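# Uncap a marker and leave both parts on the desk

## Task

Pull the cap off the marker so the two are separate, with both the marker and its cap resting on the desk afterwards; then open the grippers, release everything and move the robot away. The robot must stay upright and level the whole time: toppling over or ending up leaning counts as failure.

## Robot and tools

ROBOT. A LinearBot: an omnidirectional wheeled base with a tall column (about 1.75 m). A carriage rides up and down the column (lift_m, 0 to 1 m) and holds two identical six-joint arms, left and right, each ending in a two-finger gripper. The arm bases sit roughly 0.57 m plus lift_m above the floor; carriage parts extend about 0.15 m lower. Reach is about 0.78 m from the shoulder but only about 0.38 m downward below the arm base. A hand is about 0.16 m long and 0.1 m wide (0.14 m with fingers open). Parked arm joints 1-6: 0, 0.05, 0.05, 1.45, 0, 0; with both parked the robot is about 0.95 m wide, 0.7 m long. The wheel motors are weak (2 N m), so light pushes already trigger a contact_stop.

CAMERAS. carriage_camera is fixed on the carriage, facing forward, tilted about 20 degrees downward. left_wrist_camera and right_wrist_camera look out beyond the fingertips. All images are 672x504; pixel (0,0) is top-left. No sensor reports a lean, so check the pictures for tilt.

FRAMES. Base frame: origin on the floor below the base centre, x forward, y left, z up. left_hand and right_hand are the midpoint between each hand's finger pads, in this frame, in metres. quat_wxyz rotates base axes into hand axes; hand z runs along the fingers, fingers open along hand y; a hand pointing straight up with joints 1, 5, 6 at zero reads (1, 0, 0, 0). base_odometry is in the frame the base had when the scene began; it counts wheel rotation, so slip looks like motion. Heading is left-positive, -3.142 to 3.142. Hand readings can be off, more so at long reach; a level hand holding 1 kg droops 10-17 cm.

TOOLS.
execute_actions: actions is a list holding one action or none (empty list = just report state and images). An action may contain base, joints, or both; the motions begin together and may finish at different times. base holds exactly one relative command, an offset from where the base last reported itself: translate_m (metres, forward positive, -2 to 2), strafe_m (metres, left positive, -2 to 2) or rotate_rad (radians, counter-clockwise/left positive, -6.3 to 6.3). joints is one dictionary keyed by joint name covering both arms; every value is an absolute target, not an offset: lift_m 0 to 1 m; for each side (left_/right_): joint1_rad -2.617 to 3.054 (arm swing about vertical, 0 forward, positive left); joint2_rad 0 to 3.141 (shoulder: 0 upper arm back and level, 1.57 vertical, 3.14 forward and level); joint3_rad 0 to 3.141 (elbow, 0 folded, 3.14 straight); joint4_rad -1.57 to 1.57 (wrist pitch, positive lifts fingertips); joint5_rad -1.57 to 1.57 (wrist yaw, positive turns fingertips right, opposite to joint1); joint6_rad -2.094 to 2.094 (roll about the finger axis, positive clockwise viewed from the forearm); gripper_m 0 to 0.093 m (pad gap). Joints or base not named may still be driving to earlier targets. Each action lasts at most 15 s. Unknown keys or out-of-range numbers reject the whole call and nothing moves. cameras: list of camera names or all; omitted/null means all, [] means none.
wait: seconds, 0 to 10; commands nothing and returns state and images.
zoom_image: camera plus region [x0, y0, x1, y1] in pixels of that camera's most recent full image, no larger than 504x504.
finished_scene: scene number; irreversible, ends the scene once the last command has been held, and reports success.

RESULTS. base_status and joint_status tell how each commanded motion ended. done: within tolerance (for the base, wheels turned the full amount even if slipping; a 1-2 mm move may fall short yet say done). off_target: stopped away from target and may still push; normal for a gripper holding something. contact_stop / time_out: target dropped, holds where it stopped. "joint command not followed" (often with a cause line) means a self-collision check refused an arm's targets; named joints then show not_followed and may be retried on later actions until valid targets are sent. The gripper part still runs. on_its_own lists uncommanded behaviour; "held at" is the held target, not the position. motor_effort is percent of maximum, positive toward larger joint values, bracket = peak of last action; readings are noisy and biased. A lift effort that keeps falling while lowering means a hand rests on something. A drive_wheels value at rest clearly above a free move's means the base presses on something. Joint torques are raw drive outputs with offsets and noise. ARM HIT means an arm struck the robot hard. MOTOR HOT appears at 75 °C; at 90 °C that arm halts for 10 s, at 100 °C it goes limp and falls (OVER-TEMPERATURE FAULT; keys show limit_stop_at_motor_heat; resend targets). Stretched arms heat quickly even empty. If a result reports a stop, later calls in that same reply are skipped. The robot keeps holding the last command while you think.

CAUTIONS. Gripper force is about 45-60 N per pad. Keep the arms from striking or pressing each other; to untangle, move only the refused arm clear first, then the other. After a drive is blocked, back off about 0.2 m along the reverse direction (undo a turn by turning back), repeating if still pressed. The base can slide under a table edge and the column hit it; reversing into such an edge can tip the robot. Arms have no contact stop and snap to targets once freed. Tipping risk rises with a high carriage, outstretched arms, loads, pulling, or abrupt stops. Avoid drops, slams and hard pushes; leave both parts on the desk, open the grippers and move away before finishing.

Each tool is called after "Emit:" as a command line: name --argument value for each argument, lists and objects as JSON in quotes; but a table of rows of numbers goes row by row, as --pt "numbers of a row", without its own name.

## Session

Emit:
execute_actions --actions '[]' --cameras '["carriage_camera"]'

Scene clock: 0.00 s.
Joint torques (N m, as the arm reports them, + toward a larger angle): no reading
base_odometry: x=+0.000 y=+0.000 heading=+0.000 (m, m, rad; odometry frame)
base_status: not commanded
joint_positions: lift_m=+0.303 left_joint1_rad=+0.017 left_joint2_rad=+0.058 left_joint3_rad=+0.048 left_joint4_rad=+1.477 left_joint5_rad=+0.032 left_joint6_rad=-0.060 left_gripper_m=+0.095 right_joint1_rad=-0.001 right_joint2_rad=+0.039 right_joint3_rad=+0.047 right_joint4_rad=+1.467 right_joint5_rad=-0.037 right_joint6_rad=-0.032 right_gripper_m=+0.095
joint_status: not commanded
motor_effort: lift_m=+26 drive_wheels=+9 (%)
left_hand: x=+0.3093 y=+0.3046 z=+1.3004 quat_wxyz=(+0.998, +0.014, +0.052, -0.022) (m; base frame)
right_hand: x=+0.3059 y=-0.3033 z=+1.2999 quat_wxyz=(+0.999, -0.019, +0.047, -0.015) (m; base frame)
pictures: carriage_camera
Images, in order (width x height): carriage_camera 672x504.

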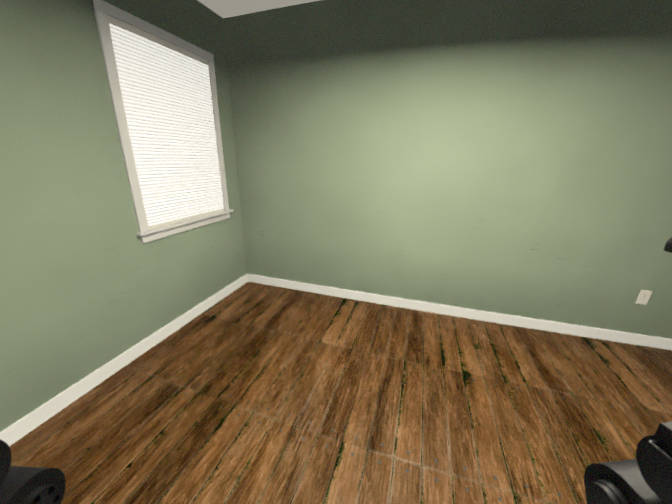

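Emit:
execute_actions --actions '[{"base":{"rotate_rad":-1.85},"joints":{"lift_m":0.45}}]' --cameras '["carriage_camera"]'

Scene clock: 5.17 s.
Joint torques (N m, as the arm reports them, + toward a larger angle): left_arm=[-0.18  4.62  6.13 -0.45 -0.1   0.03] | right_arm=[-0.57  4.67  5.81 -0.4   0.05 -0.04]
base_odometry: x=+0.000 y=+0.000 heading=-1.849 (m, m, rad; odometry frame)
base_status: done
joint_positions: lift_m=+0.450 left_joint1_rad=+0.017 left_joint2_rad=+0.058 left_joint3_rad=+0.048 left_joint4_rad=+1.477 left_joint5_rad=+0.032 left_joint6_rad=-0.060 left_gripper_m=+0.095 right_joint1_rad=-0.001 right_joint2_rad=+0.039 right_joint3_rad=+0.047 right_joint4_rad=+1.467 right_joint5_rad=-0.037 right_joint6_rad=-0.032 right_gripper_m=+0.095
joint_status: all done
motor_effort: lift_m=+29(34) drive_wheels=+9(33) (%)
left_hand: x=+0.3095 y=+0.3046 z=+1.4474 quat_wxyz=(+0.998, +0.014, +0.053, -0.022) (m; base frame)
right_hand: x=+0.3059 y=-0.3033 z=+1.4469 quat_wxyz=(+0.999, -0.019, +0.047, -0.015) (m; base frame)
pictures: carriage_camera
Images, in order (width x height): carriage_camera 672x504.

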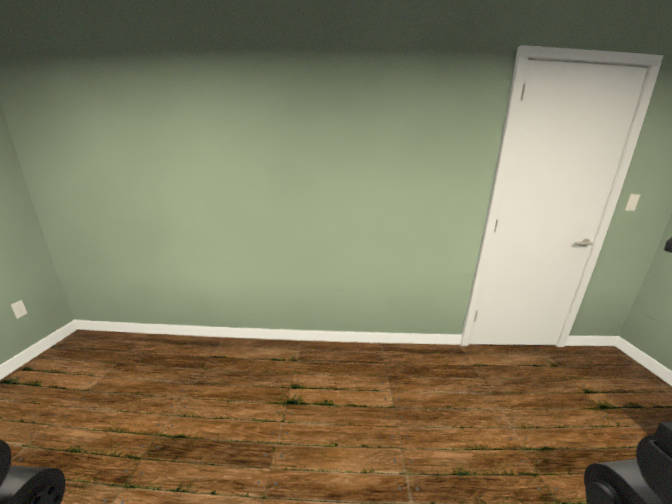

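Emit:
execute_actions --actions '[{"base":{"rotate_rad":-1.6}}]' --cameras '["carriage_camera"]'

Scene clock: 10.83 s.
Joint torques (N m, as the arm reports them, + toward a larger angle): left_arm=[-0.16  4.64  6.12 -0.47 -0.11  0.02] | right_arm=[-0.56  4.58  5.92 -0.36  0.05 -0.05]
base_odometry: x=+0.000 y=+0.000 heading=+2.835 (m, m, rad; odometry frame)
base_status: done
joint_positions: lift_m=+0.450 left_joint1_rad=+0.017 left_joint2_rad=+0.058 left_joint3_rad=+0.048 left_joint4_rad=+1.477 left_joint5_rad=+0.032 left_joint6_rad=-0.060 left_gripper_m=+0.095 right_joint1_rad=-0.001 right_joint2_rad=+0.039 right_joint3_rad=+0.047 right_joint4_rad=+1.467 right_joint5_rad=-0.037 right_joint6_rad=-0.032 right_gripper_m=+0.095
joint_status: not commanded
motor_effort: lift_m=+30(27) drive_wheels=+9(33) (%)
left_hand: x=+0.3095 y=+0.3046 z=+1.4474 quat_wxyz=(+0.998, +0.014, +0.053, -0.022) (m; base frame)
right_hand: x=+0.3059 y=-0.3033 z=+1.4469 quat_wxyz=(+0.999, -0.019, +0.047, -0.015) (m; base frame)
pictures: carriage_camera
Images, in order (width x height): carriage_camera 672x504.

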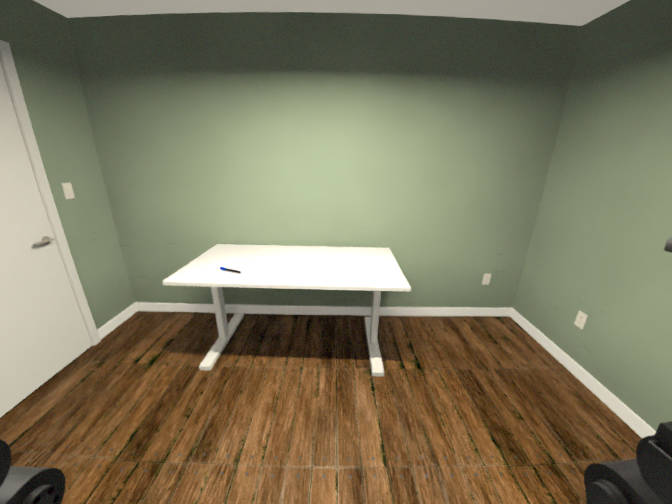

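Emit:
execute_actions --actions '[{"base":{"strafe_m":0.68}}]' --cameras '[]'

Emit:
execute_actions --actions '[{"base":{"translate_m":0.95}}]' --cameras '["carriage_camera"]'

Scene clock: 18.47 s.
Joint torques (N m, as the arm reports them, + toward a larger angle): left_arm=[-0.18  4.61  6.1  -0.45 -0.11  0.02] | right_arm=[-0.53  4.53  5.81 -0.35  0.06 -0.03]
base_odometry: x=-0.206 y=-0.648 heading=+2.834 (m, m, rad; odometry frame)
base_status: done
joint_positions: lift_m=+0.450 left_joint1_rad=+0.017 left_joint2_rad=+0.058 left_joint3_rad=+0.048 left_joint4_rad=+1.477 left_joint5_rad=+0.032 left_joint6_rad=-0.060 left_gripper_m=+0.095 right_joint1_rad=-0.001 right_joint2_rad=+0.039 right_joint3_rad=+0.047 right_joint4_rad=+1.467 right_joint5_rad=-0.037 right_joint6_rad=-0.032 right_gripper_m=+0.095
joint_status: not commanded
motor_effort: lift_m=+28(28) drive_wheels=-6(35) (%)
left_hand: x=+0.3095 y=+0.3046 z=+1.4474 quat_wxyz=(+0.998, +0.014, +0.053, -0.022) (m; base frame)
right_hand: x=+0.3059 y=-0.3033 z=+1.4469 quat_wxyz=(+0.999, -0.019, +0.047, -0.015) (m; base frame)
pictures: none
No camera images: the call's "cameras" was empty. Leave "cameras" out to get every camera's image.

Scene clock: 22.77 s.
Joint torques (N m, as the arm reports them, + toward a larger angle): left_arm=[-0.17  4.62  6.16 -0.44 -0.1   0.03] | right_arm=[-0.57  4.44  5.95 -0.4   0.05 -0.03]
base_odometry: x=-1.112 y=-0.361 heading=+2.835 (m, m, rad; odometry frame)
base_status: done
joint_positions: lift_m=+0.450 left_joint1_rad=+0.017 left_joint2_rad=+0.058 left_joint3_rad=+0.048 left_joint4_rad=+1.477 left_joint5_rad=+0.032 left_joint6_rad=-0.060 left_gripper_m=+0.095 right_joint1_rad=-0.001 right_joint2_rad=+0.039 right_joint3_rad=+0.047 right_joint4_rad=+1.467 right_joint5_rad=-0.037 right_joint6_rad=-0.032 right_gripper_m=+0.095
joint_status: not commanded
motor_effort: lift_m=+30(30) drive_wheels=-6(33) (%)
left_hand: x=+0.3095 y=+0.3046 z=+1.4474 quat_wxyz=(+0.998, +0.014, +0.053, -0.022) (m; base frame)
right_hand: x=+0.3058 y=-0.3033 z=+1.4469 quat_wxyz=(+0.999, -0.019, +0.047, -0.015) (m; base frame)
pictures: carriage_camera
Images, in order (width x height): carriage_camera 672x504.

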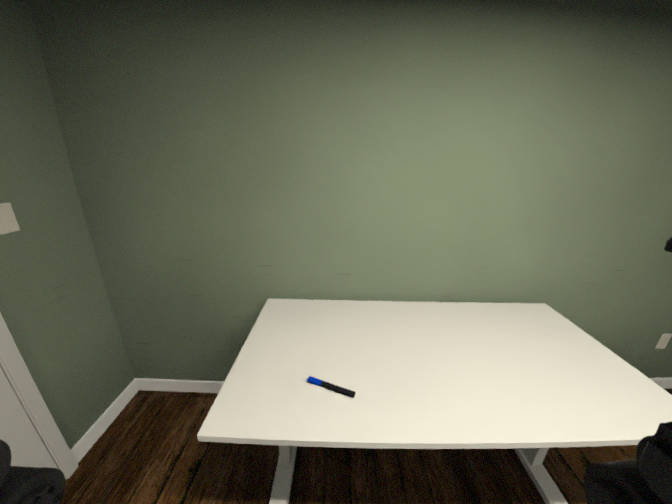

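Emit:
execute_actions --actions '[{"base":{"translate_m":0.22},"joints":{"right_joint1_rad":0.69,"right_joint2_rad":2.5,"right_joint3_rad":1.68,"right_joint4_rad":-0.75,"right_joint5_rad":0,"right_joint6_rad":-0.51,"lift_m":0.37}}]' --cameras '["carriage_camera","right_wrist_camera"]'

Scene clock: 29.50 s.
Joint torques (N m, as the arm reports them, + toward a larger angle): left_arm=[-0.17  4.64  6.09 -0.46 -0.11  0.02] | right_arm=[  0.07 -15.03   6.35   0.22   0.01  -0.13]
base_odometry: x=-1.321 y=-0.295 heading=+2.835 (m, m, rad; odometry frame)
base_status: done
joint_positions: lift_m=+0.370 left_joint1_rad=+0.017 left_joint2_rad=+0.058 left_joint3_rad=+0.049 left_joint4_rad=+1.477 left_joint5_rad=+0.032 left_joint6_rad=-0.060 left_gripper_m=+0.095 right_joint1_rad=+0.683 right_joint2_rad=+2.509 right_joint3_rad=+1.670 right_joint4_rad=-0.740 right_joint5_rad=-0.004 right_joint6_rad=-0.500 right_gripper_m=+0.095
joint_status: all done
motor_effort: lift_m=+25(25) drive_wheels=-6(36) (%)
left_hand: x=+0.3093 y=+0.3045 z=+1.3681 quat_wxyz=(+0.998, +0.014, +0.052, -0.022) (m; base frame)
right_hand: x=+0.6220 y=-0.0319 z=+0.8186 quat_wxyz=(-0.004, -0.558, +0.830, +0.002) (m; base frame)
pictures: carriage_camera, right_wrist_camera
Images, in order (width x height): carriage_camera 672x504, right_wrist_camera 672x504.

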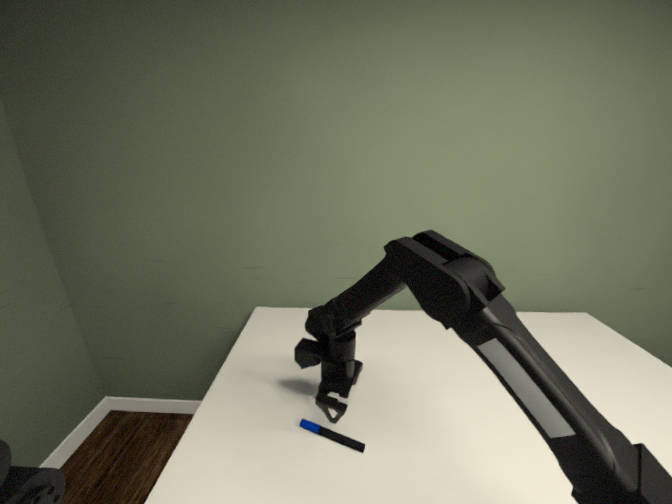

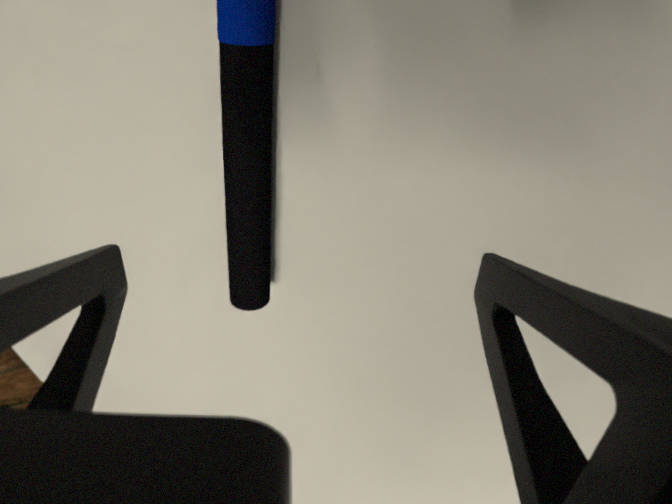

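Emit:
execute_actions --actions '[{"base":{"translate_m":-0.025},"joints":{"lift_m":0.305}}]' --cameras '["right_wrist_camera"]'

Scene clock: 33.00 s.
Joint torques (N m, as the arm reports them, + toward a larger angle): left_arm=[-0.21  4.63  6.08 -0.45 -0.11  0.03] | right_arm=[ -0.01 -15.36   6.29   0.24   0.02  -0.12]
base_odometry: x=-1.298 y=-0.303 heading=+2.835 (m, m, rad; odometry frame)
base_status: done
joint_positions: lift_m=+0.305 left_joint1_rad=+0.017 left_joint2_rad=+0.058 left_joint3_rad=+0.049 left_joint4_rad=+1.477 left_joint5_rad=+0.032 left_joint6_rad=-0.060 left_gripper_m=+0.095 right_joint1_rad=+0.683 right_joint2_rad=+2.512 right_joint3_rad=+1.670 right_joint4_rad=-0.746 right_joint5_rad=-0.003 right_joint6_rad=-0.501 right_gripper_m=+0.095
joint_status: all done
motor_effort: lift_m=+23(25) drive_wheels=+4(31) (%)
left_hand: x=+0.3094 y=+0.3045 z=+1.3031 quat_wxyz=(+0.998, +0.014, +0.052, -0.022) (m; base frame)
right_hand: x=+0.6206 y=-0.0334 z=+0.7524 quat_wxyz=(-0.009, -0.558, +0.830, +0.001) (m; base frame)
pictures: right_wrist_camera
Images, in order (width x height): right_wrist_camera 672x504.

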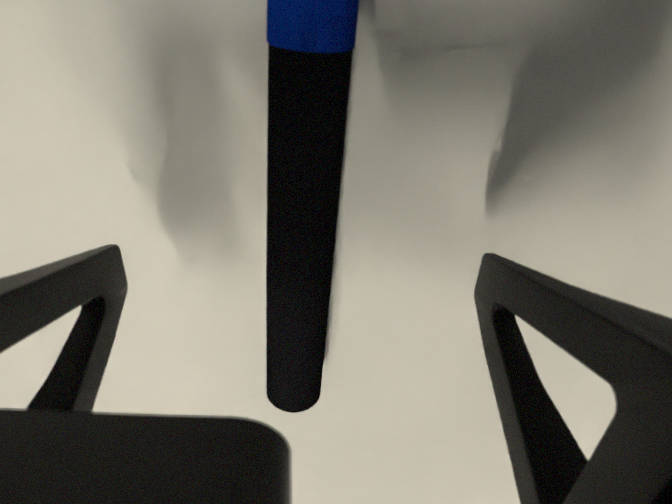

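Emit:
execute_actions --actions '[{"joints":{"lift_m":0.28}}]' --cameras '[]'

Emit:
execute_actions --actions '[{"joints":{"right_gripper_m":0}}]' --cameras '["right_wrist_camera"]'

Emit:
execute_actions --actions '[{"joints":{"lift_m":0.42,"left_joint2_rad":2.21,"left_joint3_rad":0.67,"left_joint4_rad":1.04,"left_joint5_rad":0,"left_joint6_rad":0,"left_gripper_m":0.07}}]' --cameras '[]'

Emit:
execute_actions --actions '[{"joints":{"right_joint1_rad":0.3,"right_joint2_rad":1.8,"right_joint3_rad":0.9,"right_joint4_rad":-0.67,"right_joint6_rad":-1.82,"left_joint1_rad":-0.5}}]' --cameras '[]'

Emit:
execute_actions --actions '[{"joints":{"left_joint1_rad":-1.095}}]'

Scene clock: 41.93 s.
Joint torques (N m, as the arm reports them, + toward a larger angle): left_arm=[-0.18  4.65  6.11 -0.43 -0.11  0.03] | right_arm=[ -0.11 -14.52   6.38   0.27  -0.03  -0.13]
base_odometry: x=-1.298 y=-0.303 heading=+2.835 (m, m, rad; odometry frame)
base_status: not commanded
joint_positions: lift_m=+0.280 left_joint1_rad=+0.017 left_joint2_rad=+0.058 left_joint3_rad=+0.049 left_joint4_rad=+1.477 left_joint5_rad=+0.032 left_joint6_rad=-0.060 left_gripper_m=+0.095 right_joint1_rad=+0.684 right_joint2_rad=+2.502 right_joint3_rad=+1.670 right_joint4_rad=-0.747 right_joint5_rad=+0.003 right_joint6_rad=-0.502 right_gripper_m=+0.095
joint_status: all done
motor_effort: lift_m=+23(23) drive_wheels=+2(4) (%)
left_hand: x=+0.3094 y=+0.3045 z=+1.2782 quat_wxyz=(+0.998, +0.014, +0.052, -0.022) (m; base frame)
right_hand: x=+0.6224 y=-0.0326 z=+0.7314 quat_wxyz=(-0.004, -0.559, +0.829, -0.002) (m; base frame)
pictures: none
No camera images: the call's "cameras" was empty. Leave "cameras" out to get every camera's image.

Scene clock: 42.67 s.
Joint torques (N m, as the arm reports them, + toward a larger angle): left_arm=[-0.2   4.63  6.11 -0.45 -0.12  0.02] | right_arm=[  0.   -14.59   6.39   0.28  -0.05  -0.12]
base_odometry: x=-1.298 y=-0.303 heading=+2.835 (m, m, rad; odometry frame)
base_status: not commanded
joint_positions: lift_m=+0.280 left_joint1_rad=+0.017 left_joint2_rad=+0.058 left_joint3_rad=+0.049 left_joint4_rad=+1.477 left_joint5_rad=+0.032 left_joint6_rad=-0.060 left_gripper_m=+0.095 right_joint1_rad=+0.684 right_joint2_rad=+2.502 right_joint3_rad=+1.670 right_joint4_rad=-0.747 right_joint5_rad=+0.003 right_joint6_rad=-0.502 right_gripper_m=+0.017
joint_status: right_gripper_m off_target (ended at +0.017, target +0.000)
motor_effort: lift_m=+23(22) drive_wheels=+2(2) (%)
left_hand: x=+0.3094 y=+0.3045 z=+1.2782 quat_wxyz=(+0.998, +0.014, +0.052, -0.022) (m; base frame)
right_hand: x=+0.6224 y=-0.0327 z=+0.7314 quat_wxyz=(-0.004, -0.559, +0.829, -0.002) (m; base frame)
pictures: right_wrist_camera
Images, in order (width x height): right_wrist_camera 672x504.

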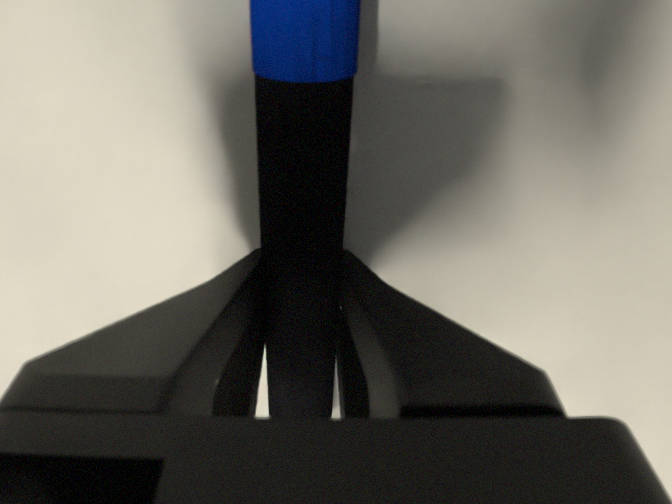

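Scene clock: 44.73 s.
Joint torques (N m, as the arm reports them, + toward a larger angle): left_arm=[ -0.21 -10.49   3.62   2.37  -0.14   0.11] | right_arm=[ -0.21 -14.78   6.32   0.3   -0.02  -0.12]
base_odometry: x=-1.298 y=-0.303 heading=+2.835 (m, m, rad; odometry frame)
base_status: not commanded
joint_positions: lift_m=+0.420 left_joint1_rad=+0.017 left_joint2_rad=+2.203 left_joint3_rad=+0.674 left_joint4_rad=+1.038 left_joint5_rad=+0.004 left_joint6_rad=-0.008 left_gripper_m=+0.070 right_joint1_rad=+0.684 right_joint2_rad=+2.505 right_joint3_rad=+1.670 right_joint4_rad=-0.748 right_joint5_rad=+0.002 right_joint6_rad=-0.502 right_gripper_m=+0.017
joint_status: all done
motor_effort: lift_m=+29(36) drive_wheels=+2(3) (%)
left_hand: x=+0.7450 y=+0.3169 z=+0.9550 quat_wxyz=(+0.514, -0.010, +0.857, +0.001) (m; base frame)
right_hand: x=+0.6216 y=-0.0330 z=+0.8698 quat_wxyz=(-0.006, -0.559, +0.829, -0.002) (m; base frame)
pictures: none
No camera images: the call's "cameras" was empty. Leave "cameras" out to get every camera's image.

Scene clock: 46.33 s.
Joint torques (N m, as the arm reports them, + toward a larger angle): left_arm=[ -0.2  -10.51   3.69   2.37  -0.12   0.12] | right_arm=[ 0.26 -9.7   4.76  0.18 -0.09 -0.13]
base_odometry: x=-1.298 y=-0.303 heading=+2.835 (m, m, rad; odometry frame)
base_status: not commanded
joint_positions: lift_m=+0.420 left_joint1_rad=-0.500 left_joint2_rad=+2.203 left_joint3_rad=+0.674 left_joint4_rad=+1.038 left_joint5_rad=+0.003 left_joint6_rad=-0.008 left_gripper_m=+0.070 right_joint1_rad=+0.290 right_joint2_rad=+1.817 right_joint3_rad=+0.907 right_joint4_rad=-0.669 right_joint5_rad=+0.006 right_joint6_rad=-1.811 right_gripper_m=+0.017
joint_status: all done
motor_effort: lift_m=+28(32) drive_wheels=-1(3) (%)
left_hand: x=+0.6882 y=+0.0871 z=+0.9550 quat_wxyz=(+0.498, +0.210, +0.832, -0.130) (m; base frame)
right_hand: x=+0.5508 y=-0.2304 z=+0.9536 quat_wxyz=(-0.005, -0.868, +0.497, +0.000) (m; base frame)
pictures: none
No camera images: the call's "cameras" was empty. Leave "cameras" out to get every camera's image.

Scene clock: 47.50 s.
Joint torques (N m, as the arm reports them, + toward a larger angle): left_arm=[ -0.21 -10.51   3.7    2.36  -0.12   0.13] | right_arm=[ 0.1  -9.66  4.7   0.22 -0.08 -0.15]
base_odometry: x=-1.298 y=-0.303 heading=+2.835 (m, m, rad; odometry frame)
base_status: not commanded
joint_positions: lift_m=+0.420 left_joint1_rad=-1.095 left_joint2_rad=+2.203 left_joint3_rad=+0.674 left_joint4_rad=+1.038 left_joint5_rad=+0.003 left_joint6_rad=-0.008 left_gripper_m=+0.070 right_joint1_rad=+0.290 right_joint2_rad=+1.817 right_joint3_rad=+0.907 right_joint4_rad=-0.669 right_joint5_rad=+0.006 right_joint6_rad=-1.811 right_gripper_m=+0.017
joint_status: all done
motor_effort: lift_m=+29(27) drive_wheels=-2(2) (%)
left_hand: x=+0.4937 y=-0.1024 z=+0.9550 quat_wxyz=(+0.438, +0.444, +0.734, -0.270) (m; base frame)
right_hand: x=+0.5508 y=-0.2304 z=+0.9536 quat_wxyz=(-0.005, -0.868, +0.497, +0.000) (m; base frame)
pictures: carriage_camera, left_wrist_camera, right_wrist_camera
Images, in order (width x height): carriage_camera 672x504, left_wrist_camera 672x504, right_wrist_camera 672x504.

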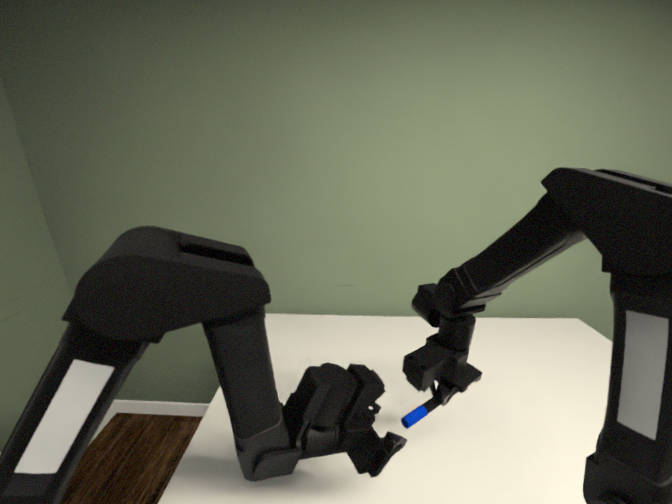

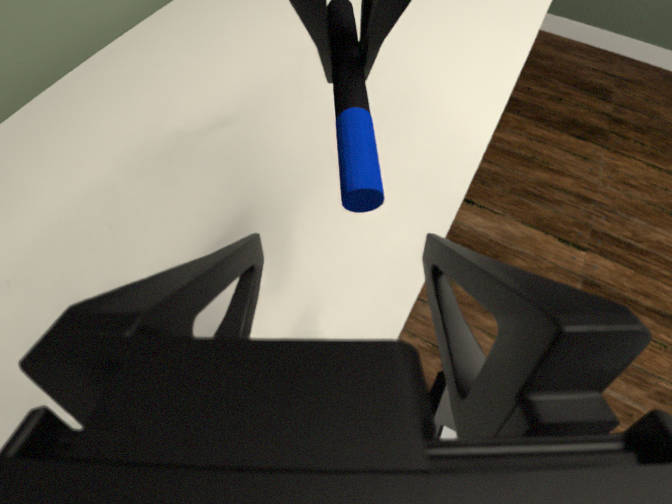

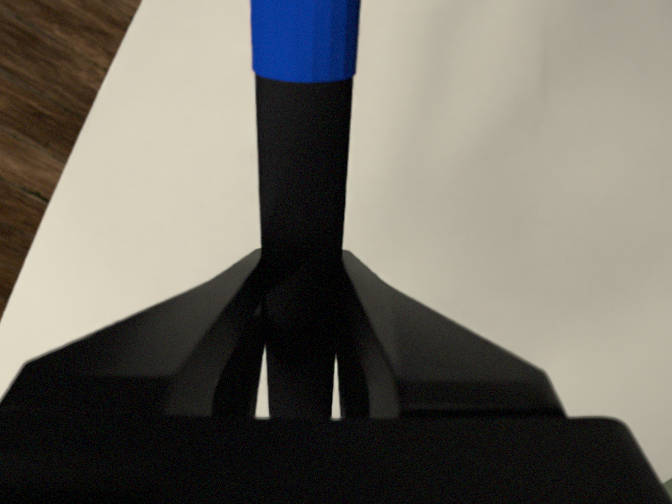

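Emit:
execute_actions --actions '[{"joints":{"right_joint6_rad":-1.74,"left_joint2_rad":2.43,"left_joint3_rad":0.92,"left_joint4_rad":1.17}}]' --cameras '["left_wrist_camera"]'

Emit:
execute_actions --actions '[{"joints":{"left_gripper_m":0}}]' --cameras '["left_wrist_camera"]'

Emit:
execute_actions --actions '[{"joints":{"left_joint2_rad":2.39,"left_joint3_rad":0.61,"left_joint4_rad":1.43}}]' --cameras '["left_wrist_camera","carriage_camera"]'

Scene clock: 51.90 s.
Joint torques (N m, as the arm reports them, + toward a larger angle): left_arm=[ -0.13 -12.02   5.22   2.49  -0.12   0.12] | right_arm=[ 0.28 -9.75  4.49  0.25 -0.06  0.05]
base_odometry: x=-1.298 y=-0.303 heading=+2.835 (m, m, rad; odometry frame)
base_status: not commanded
joint_positions: lift_m=+0.420 left_joint1_rad=-1.095 left_joint2_rad=+2.419 left_joint3_rad=+0.906 left_joint4_rad=+1.165 left_joint5_rad=+0.003 left_joint6_rad=-0.008 left_gripper_m=+0.070 right_joint1_rad=+0.290 right_joint2_rad=+1.817 right_joint3_rad=+0.907 right_joint4_rad=-0.669 right_joint5_rad=+0.006 right_joint6_rad=-1.747 right_gripper_m=+0.017
joint_status: all done
motor_effort: lift_m=+28(30) drive_wheels=-1(1) (%)
left_hand: x=+0.5212 y=-0.1557 z=+0.9495 quat_wxyz=(+0.488, +0.424, +0.701, -0.301) (m; base frame)
right_hand: x=+0.5508 y=-0.2304 z=+0.9536 quat_wxyz=(-0.005, -0.851, +0.525, +0.000) (m; base frame)
pictures: left_wrist_camera
Images, in order (width x height): left_wrist_camera 672x504.

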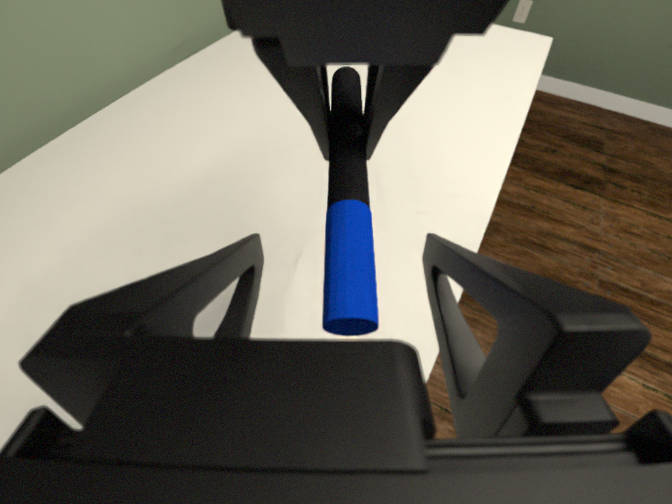

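Scene clock: 52.57 s.
Joint torques (N m, as the arm reports them, + toward a larger angle): left_arm=[ -0.21 -12.12   5.24   2.49  -0.17   0.12] | right_arm=[ 0.26 -9.61  4.45  0.19 -0.05  0.03]
base_odometry: x=-1.298 y=-0.303 heading=+2.835 (m, m, rad; odometry frame)
base_status: not commanded
joint_positions: lift_m=+0.420 left_joint1_rad=-1.095 left_joint2_rad=+2.419 left_joint3_rad=+0.906 left_joint4_rad=+1.165 left_joint5_rad=+0.006 left_joint6_rad=-0.008 left_gripper_m=+0.018 right_joint1_rad=+0.290 right_joint2_rad=+1.817 right_joint3_rad=+0.907 right_joint4_rad=-0.665 right_joint5_rad=+0.005 right_joint6_rad=-1.745 right_gripper_m=+0.017
joint_status: left_gripper_m off_target (ended at +0.018, target +0.000)
motor_effort: lift_m=+29(28) drive_wheels=-1(1) (%)
left_hand: x=+0.5204 y=-0.1561 z=+0.9495 quat_wxyz=(+0.487, +0.425, +0.700, -0.303) (m; base frame)
right_hand: x=+0.5515 y=-0.2301 z=+0.9536 quat_wxyz=(-0.003, -0.851, +0.525, -0.001) (m; base frame)
pictures: left_wrist_camera
Images, in order (width x height): left_wrist_camera 672x504.

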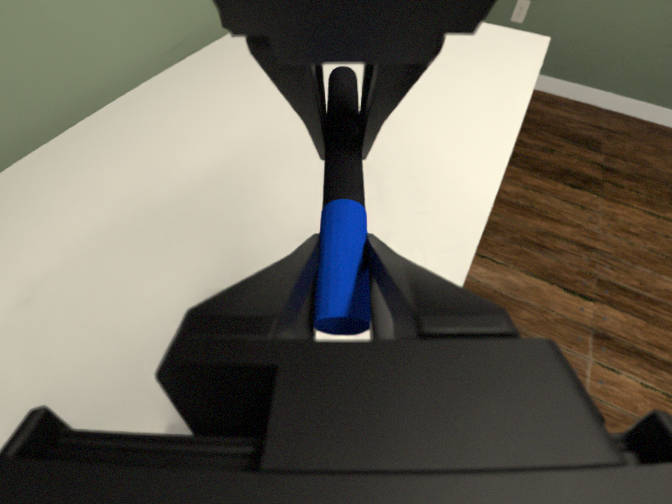

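Scene clock: 53.50 s.
Joint torques (N m, as the arm reports them, + toward a larger angle): left_arm=[ -0.17 -12.12   1.59   2.55  -0.15   0.12] | right_arm=[-0.58 -9.62  4.65  0.18  0.09  0.  ]
base_odometry: x=-1.298 y=-0.303 heading=+2.835 (m, m, rad; odometry frame)
base_status: not commanded
joint_positions: lift_m=+0.420 left_joint1_rad=-1.095 left_joint2_rad=+2.404 left_joint3_rad=+0.621 left_joint4_rad=+1.419 left_joint5_rad=+0.005 left_joint6_rad=-0.008 left_gripper_m=+0.018 right_joint1_rad=+0.300 right_joint2_rad=+1.817 right_joint3_rad=+0.907 right_joint4_rad=-0.669 right_joint5_rad=-0.011 right_joint6_rad=-1.745 right_gripper_m=+0.017
joint_status: all done
motor_effort: lift_m=+32(26) drive_wheels=-2(1) (%)
left_hand: x=+0.4880 y=-0.0928 z=+0.9379 quat_wxyz=(+0.482, +0.427, +0.704, -0.299) (m; base frame)
right_hand: x=+0.5491 y=-0.2249 z=+0.9536 quat_wxyz=(+0.001, -0.853, +0.521, +0.007) (m; base frame)
pictures: carriage_camera, left_wrist_camera
Images, in order (width x height): carriage_camera 672x504, left_wrist_camera 672x504.

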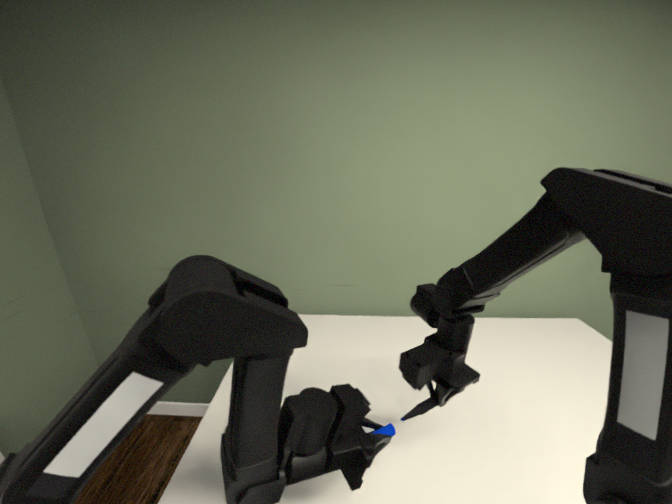

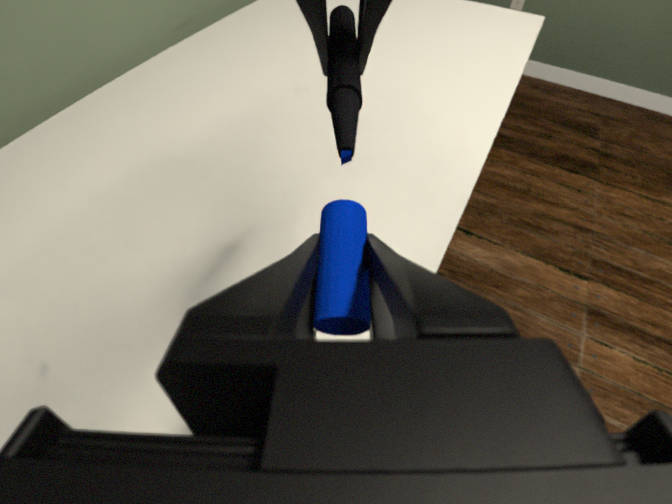

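Desk's left edge is near; place the cap at j1 −0.5.

Emit:
execute_actions --actions '[{"joints":{"left_joint1_rad":-0.5,"right_joint1_rad":0.0}}]' --cameras '[]'

Emit:
execute_actions --actions '[{"joints":{"left_joint2_rad":2.62,"left_joint3_rad":1.15,"left_joint4_rad":0.88,"right_joint2_rad":2.4,"right_joint3_rad":1.4,"right_joint4_rad":-0.57,"right_joint6_rad":0,"lift_m":0.33}}]' --cameras '[]'

Emit:
execute_actions --actions '[{"joints":{"lift_m":0.3}}]' --cameras '["carriage_camera"]'

Emit:
execute_actions --actions '[{"joints":{"left_gripper_m":0.06,"right_gripper_m":0.06}}]' --cameras '[]'

Emit:
execute_actions --actions '[{"joints":{"lift_m":0.4}}]' --cameras '[]'

Emit:
execute_actions --actions '[{"base":{"translate_m":-0.3},"joints":{"left_joint1_rad":0,"left_joint2_rad":0.6,"left_joint3_rad":0.3,"left_joint4_rad":0,"right_joint2_rad":0.6,"right_joint3_rad":0.3,"right_joint4_rad":0}}]' --cameras '["carriage_camera"]'

Scene clock: 60.97 s.
Joint torques (N m, as the arm reports them, + toward a larger angle): left_arm=[ -0.2  -12.1    1.57   2.52  -0.08   0.12] | right_arm=[-0.76 -9.53  4.76  0.24 -0.01  0.05]
base_odometry: x=-1.298 y=-0.303 heading=+2.835 (m, m, rad; odometry frame)
base_status: not commanded
joint_positions: lift_m=+0.420 left_joint1_rad=-0.500 left_joint2_rad=+2.404 left_joint3_rad=+0.621 left_joint4_rad=+1.421 left_joint5_rad=-0.002 left_joint6_rad=-0.008 left_gripper_m=+0.018 right_joint1_rad=+0.003 right_joint2_rad=+1.817 right_joint3_rad=+0.907 right_joint4_rad=-0.669 right_joint5_rad=-0.005 right_joint6_rad=-1.745 right_gripper_m=+0.017
joint_status: all done
motor_effort: lift_m=+30(30) drive_wheels=-1(1) (%)
left_hand: x=+0.6789 y=+0.0930 z=+0.9384 quat_wxyz=(+0.550, +0.200, +0.798, -0.142) (m; base frame)
right_hand: x=+0.5622 y=-0.3080 z=+0.9536 quat_wxyz=(-0.001, -0.767, +0.642, +0.004) (m; base frame)
pictures: none
No camera images: the call's "cameras" was empty. Leave "cameras" out to get every camera's image.

Scene clock: 62.77 s.
Joint torques (N m, as the arm reports them, + toward a larger angle): left_arm=[ -0.1  -14.57   4.67   2.12  -0.08   0.12] | right_arm=[ -0.77 -12.95   6.44   0.37   0.1    0.04]
base_odometry: x=-1.298 y=-0.303 heading=+2.835 (m, m, rad; odometry frame)
base_status: not commanded
joint_positions: lift_m=+0.330 left_joint1_rad=-0.500 left_joint2_rad=+2.622 left_joint3_rad=+1.145 left_joint4_rad=+0.894 left_joint5_rad=-0.001 left_joint6_rad=-0.008 left_gripper_m=+0.018 right_joint1_rad=+0.003 right_joint2_rad=+2.400 right_joint3_rad=+1.381 right_joint4_rad=-0.577 right_joint5_rad=-0.005 right_joint6_rad=-0.009 right_gripper_m=+0.017
joint_status: all done
motor_effort: lift_m=+20(25) drive_wheels=+2(4) (%)
left_hand: x=+0.7532 y=+0.0522 z=+0.7679 quat_wxyz=(+0.459, +0.214, +0.854, -0.119) (m; base frame)
right_hand: x=+0.6700 y=-0.3077 z=+0.7659 quat_wxyz=(-0.012, -0.006, +1.000, +0.002) (m; base frame)
pictures: none
No camera images: the call's "cameras" was empty. Leave "cameras" out to get every camera's image.

Scene clock: 63.47 s.
Joint torques (N m, as the arm reports them, + toward a larger angle): left_arm=[ -0.15 -14.36   4.7    2.24  -0.08   0.12] | right_arm=[ -0.73 -13.9    5.82   0.34   0.11   0.1 ]
base_odometry: x=-1.298 y=-0.303 heading=+2.835 (m, m, rad; odometry frame)
base_status: not commanded
joint_positions: lift_m=+0.300 left_joint1_rad=-0.500 left_joint2_rad=+2.621 left_joint3_rad=+1.145 left_joint4_rad=+0.882 left_joint5_rad=-0.001 left_joint6_rad=-0.008 left_gripper_m=+0.018 right_joint1_rad=+0.003 right_joint2_rad=+2.409 right_joint3_rad=+1.387 right_joint4_rad=-0.574 right_joint5_rad=-0.005 right_joint6_rad=-0.009 right_gripper_m=+0.017
joint_status: all done
motor_effort: lift_m=+23(24) drive_wheels=+2(2) (%)
left_hand: x=+0.7520 y=+0.0529 z=+0.7360 quat_wxyz=(+0.454, +0.215, +0.857, -0.117) (m; base frame)
right_hand: x=+0.6709 y=-0.3077 z=+0.7336 quat_wxyz=(-0.013, -0.006, +1.000, +0.002) (m; base frame)
pictures: carriage_camera
Images, in order (width x height): carriage_camera 672x504.

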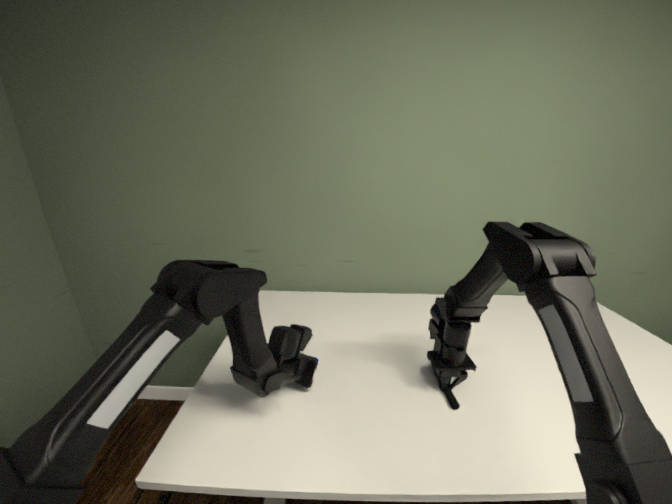

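Scene clock: 64.10 s.
Joint torques (N m, as the arm reports them, + toward a larger angle): left_arm=[ -0.18 -14.46   4.66   2.24  -0.08   0.12] | right_arm=[ -0.82 -13.65   5.69   0.33   0.09   0.1 ]
base_odometry: x=-1.298 y=-0.303 heading=+2.835 (m, m, rad; odometry frame)
base_status: not commanded
joint_positions: lift_m=+0.300 left_joint1_rad=-0.500 left_joint2_rad=+2.621 left_joint3_rad=+1.145 left_joint4_rad=+0.882 left_joint5_rad=-0.001 left_joint6_rad=-0.008 left_gripper_m=+0.060 right_joint1_rad=+0.003 right_joint2_rad=+2.409 right_joint3_rad=+1.387 right_joint4_rad=-0.574 right_joint5_rad=-0.005 right_joint6_rad=-0.009 right_gripper_m=+0.060
joint_status: all done
motor_effort: lift_m=+22(22) drive_wheels=+1(2) (%)
left_hand: x=+0.7520 y=+0.0529 z=+0.7360 quat_wxyz=(+0.454, +0.215, +0.857, -0.117) (m; base frame)
right_hand: x=+0.6709 y=-0.3077 z=+0.7336 quat_wxyz=(-0.013, -0.006, +1.000, +0.002) (m; base frame)
pictures: none
No camera images: the call's "cameras" was empty. Leave "cameras" out to get every camera's image.

Scene clock: 65.03 s.
Joint torques (N m, as the arm reports them, + toward a larger angle): left_arm=[ -0.25 -14.08   4.68   2.19  -0.08   0.12] | right_arm=[ -0.8  -13.49   5.98   0.28   0.08   0.07]
base_odometry: x=-1.298 y=-0.303 heading=+2.835 (m, m, rad; odometry frame)
base_status: not commanded
joint_positions: lift_m=+0.400 left_joint1_rad=-0.500 left_joint2_rad=+2.616 left_joint3_rad=+1.145 left_joint4_rad=+0.887 left_joint5_rad=-0.001 left_joint6_rad=-0.008 left_gripper_m=+0.060 right_joint1_rad=+0.003 right_joint2_rad=+2.404 right_joint3_rad=+1.387 right_joint4_rad=-0.574 right_joint5_rad=-0.005 right_joint6_rad=-0.009 right_gripper_m=+0.060
joint_status: all done
motor_effort: lift_m=+28(36) drive_wheels=+1(2) (%)
left_hand: x=+0.7537 y=+0.0520 z=+0.8391 quat_wxyz=(+0.459, +0.214, +0.854, -0.118) (m; base frame)
right_hand: x=+0.6722 y=-0.3077 z=+0.8347 quat_wxyz=(-0.010, -0.006, +1.000, +0.002) (m; base frame)
pictures: none
No camera images: the call's "cameras" was empty. Leave "cameras" out to get every camera's image.

Scene clock: 67.60 s.
Joint torques (N m, as the arm reports them, + toward a larger angle): left_arm=[ 0.18 -0.92  7.76  2.39 -0.06  0.12] | right_arm=[-0.91 -0.84  7.14  2.22  0.1   0.08]
base_odometry: x=-1.012 y=-0.393 heading=+2.836 (m, m, rad; odometry frame)
base_status: done
joint_positions: lift_m=+0.400 left_joint1_rad=-0.005 left_joint2_rad=+0.609 left_joint3_rad=+0.312 left_joint4_rad=+0.005 left_joint5_rad=-0.003 left_joint6_rad=-0.008 left_gripper_m=+0.060 right_joint1_rad=+0.003 right_joint2_rad=+0.608 right_joint3_rad=+0.311 right_joint4_rad=-0.014 right_joint5_rad=-0.005 right_joint6_rad=-0.009 right_gripper_m=+0.060
joint_status: all done
motor_effort: lift_m=+28(28) drive_wheels=-9(37) (%)
left_hand: x=+0.5726 y=+0.3086 z=+1.1461 quat_wxyz=(+0.597, -0.002, +0.802, -0.003) (m; base frame)
right_hand: x=+0.5711 y=-0.3080 z=+1.1412 quat_wxyz=(+0.589, -0.006, +0.808, +0.000) (m; base frame)
pictures: carriage_camera
Images, in order (width x height): carriage_camera 672x504.

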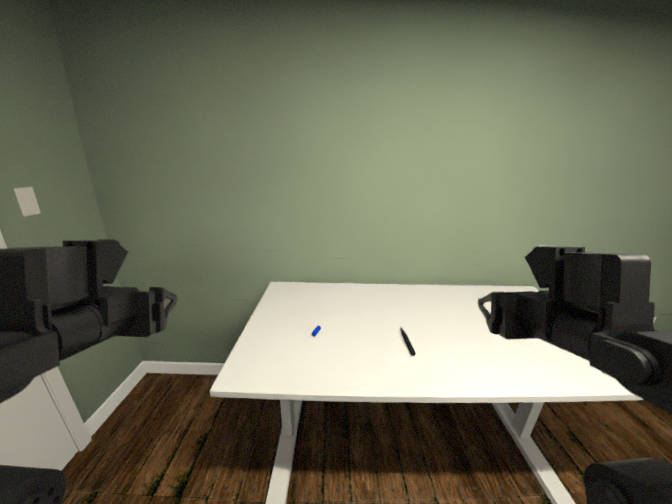

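Emit:
finished_scene --scene 2

The scene is finished: the task was done.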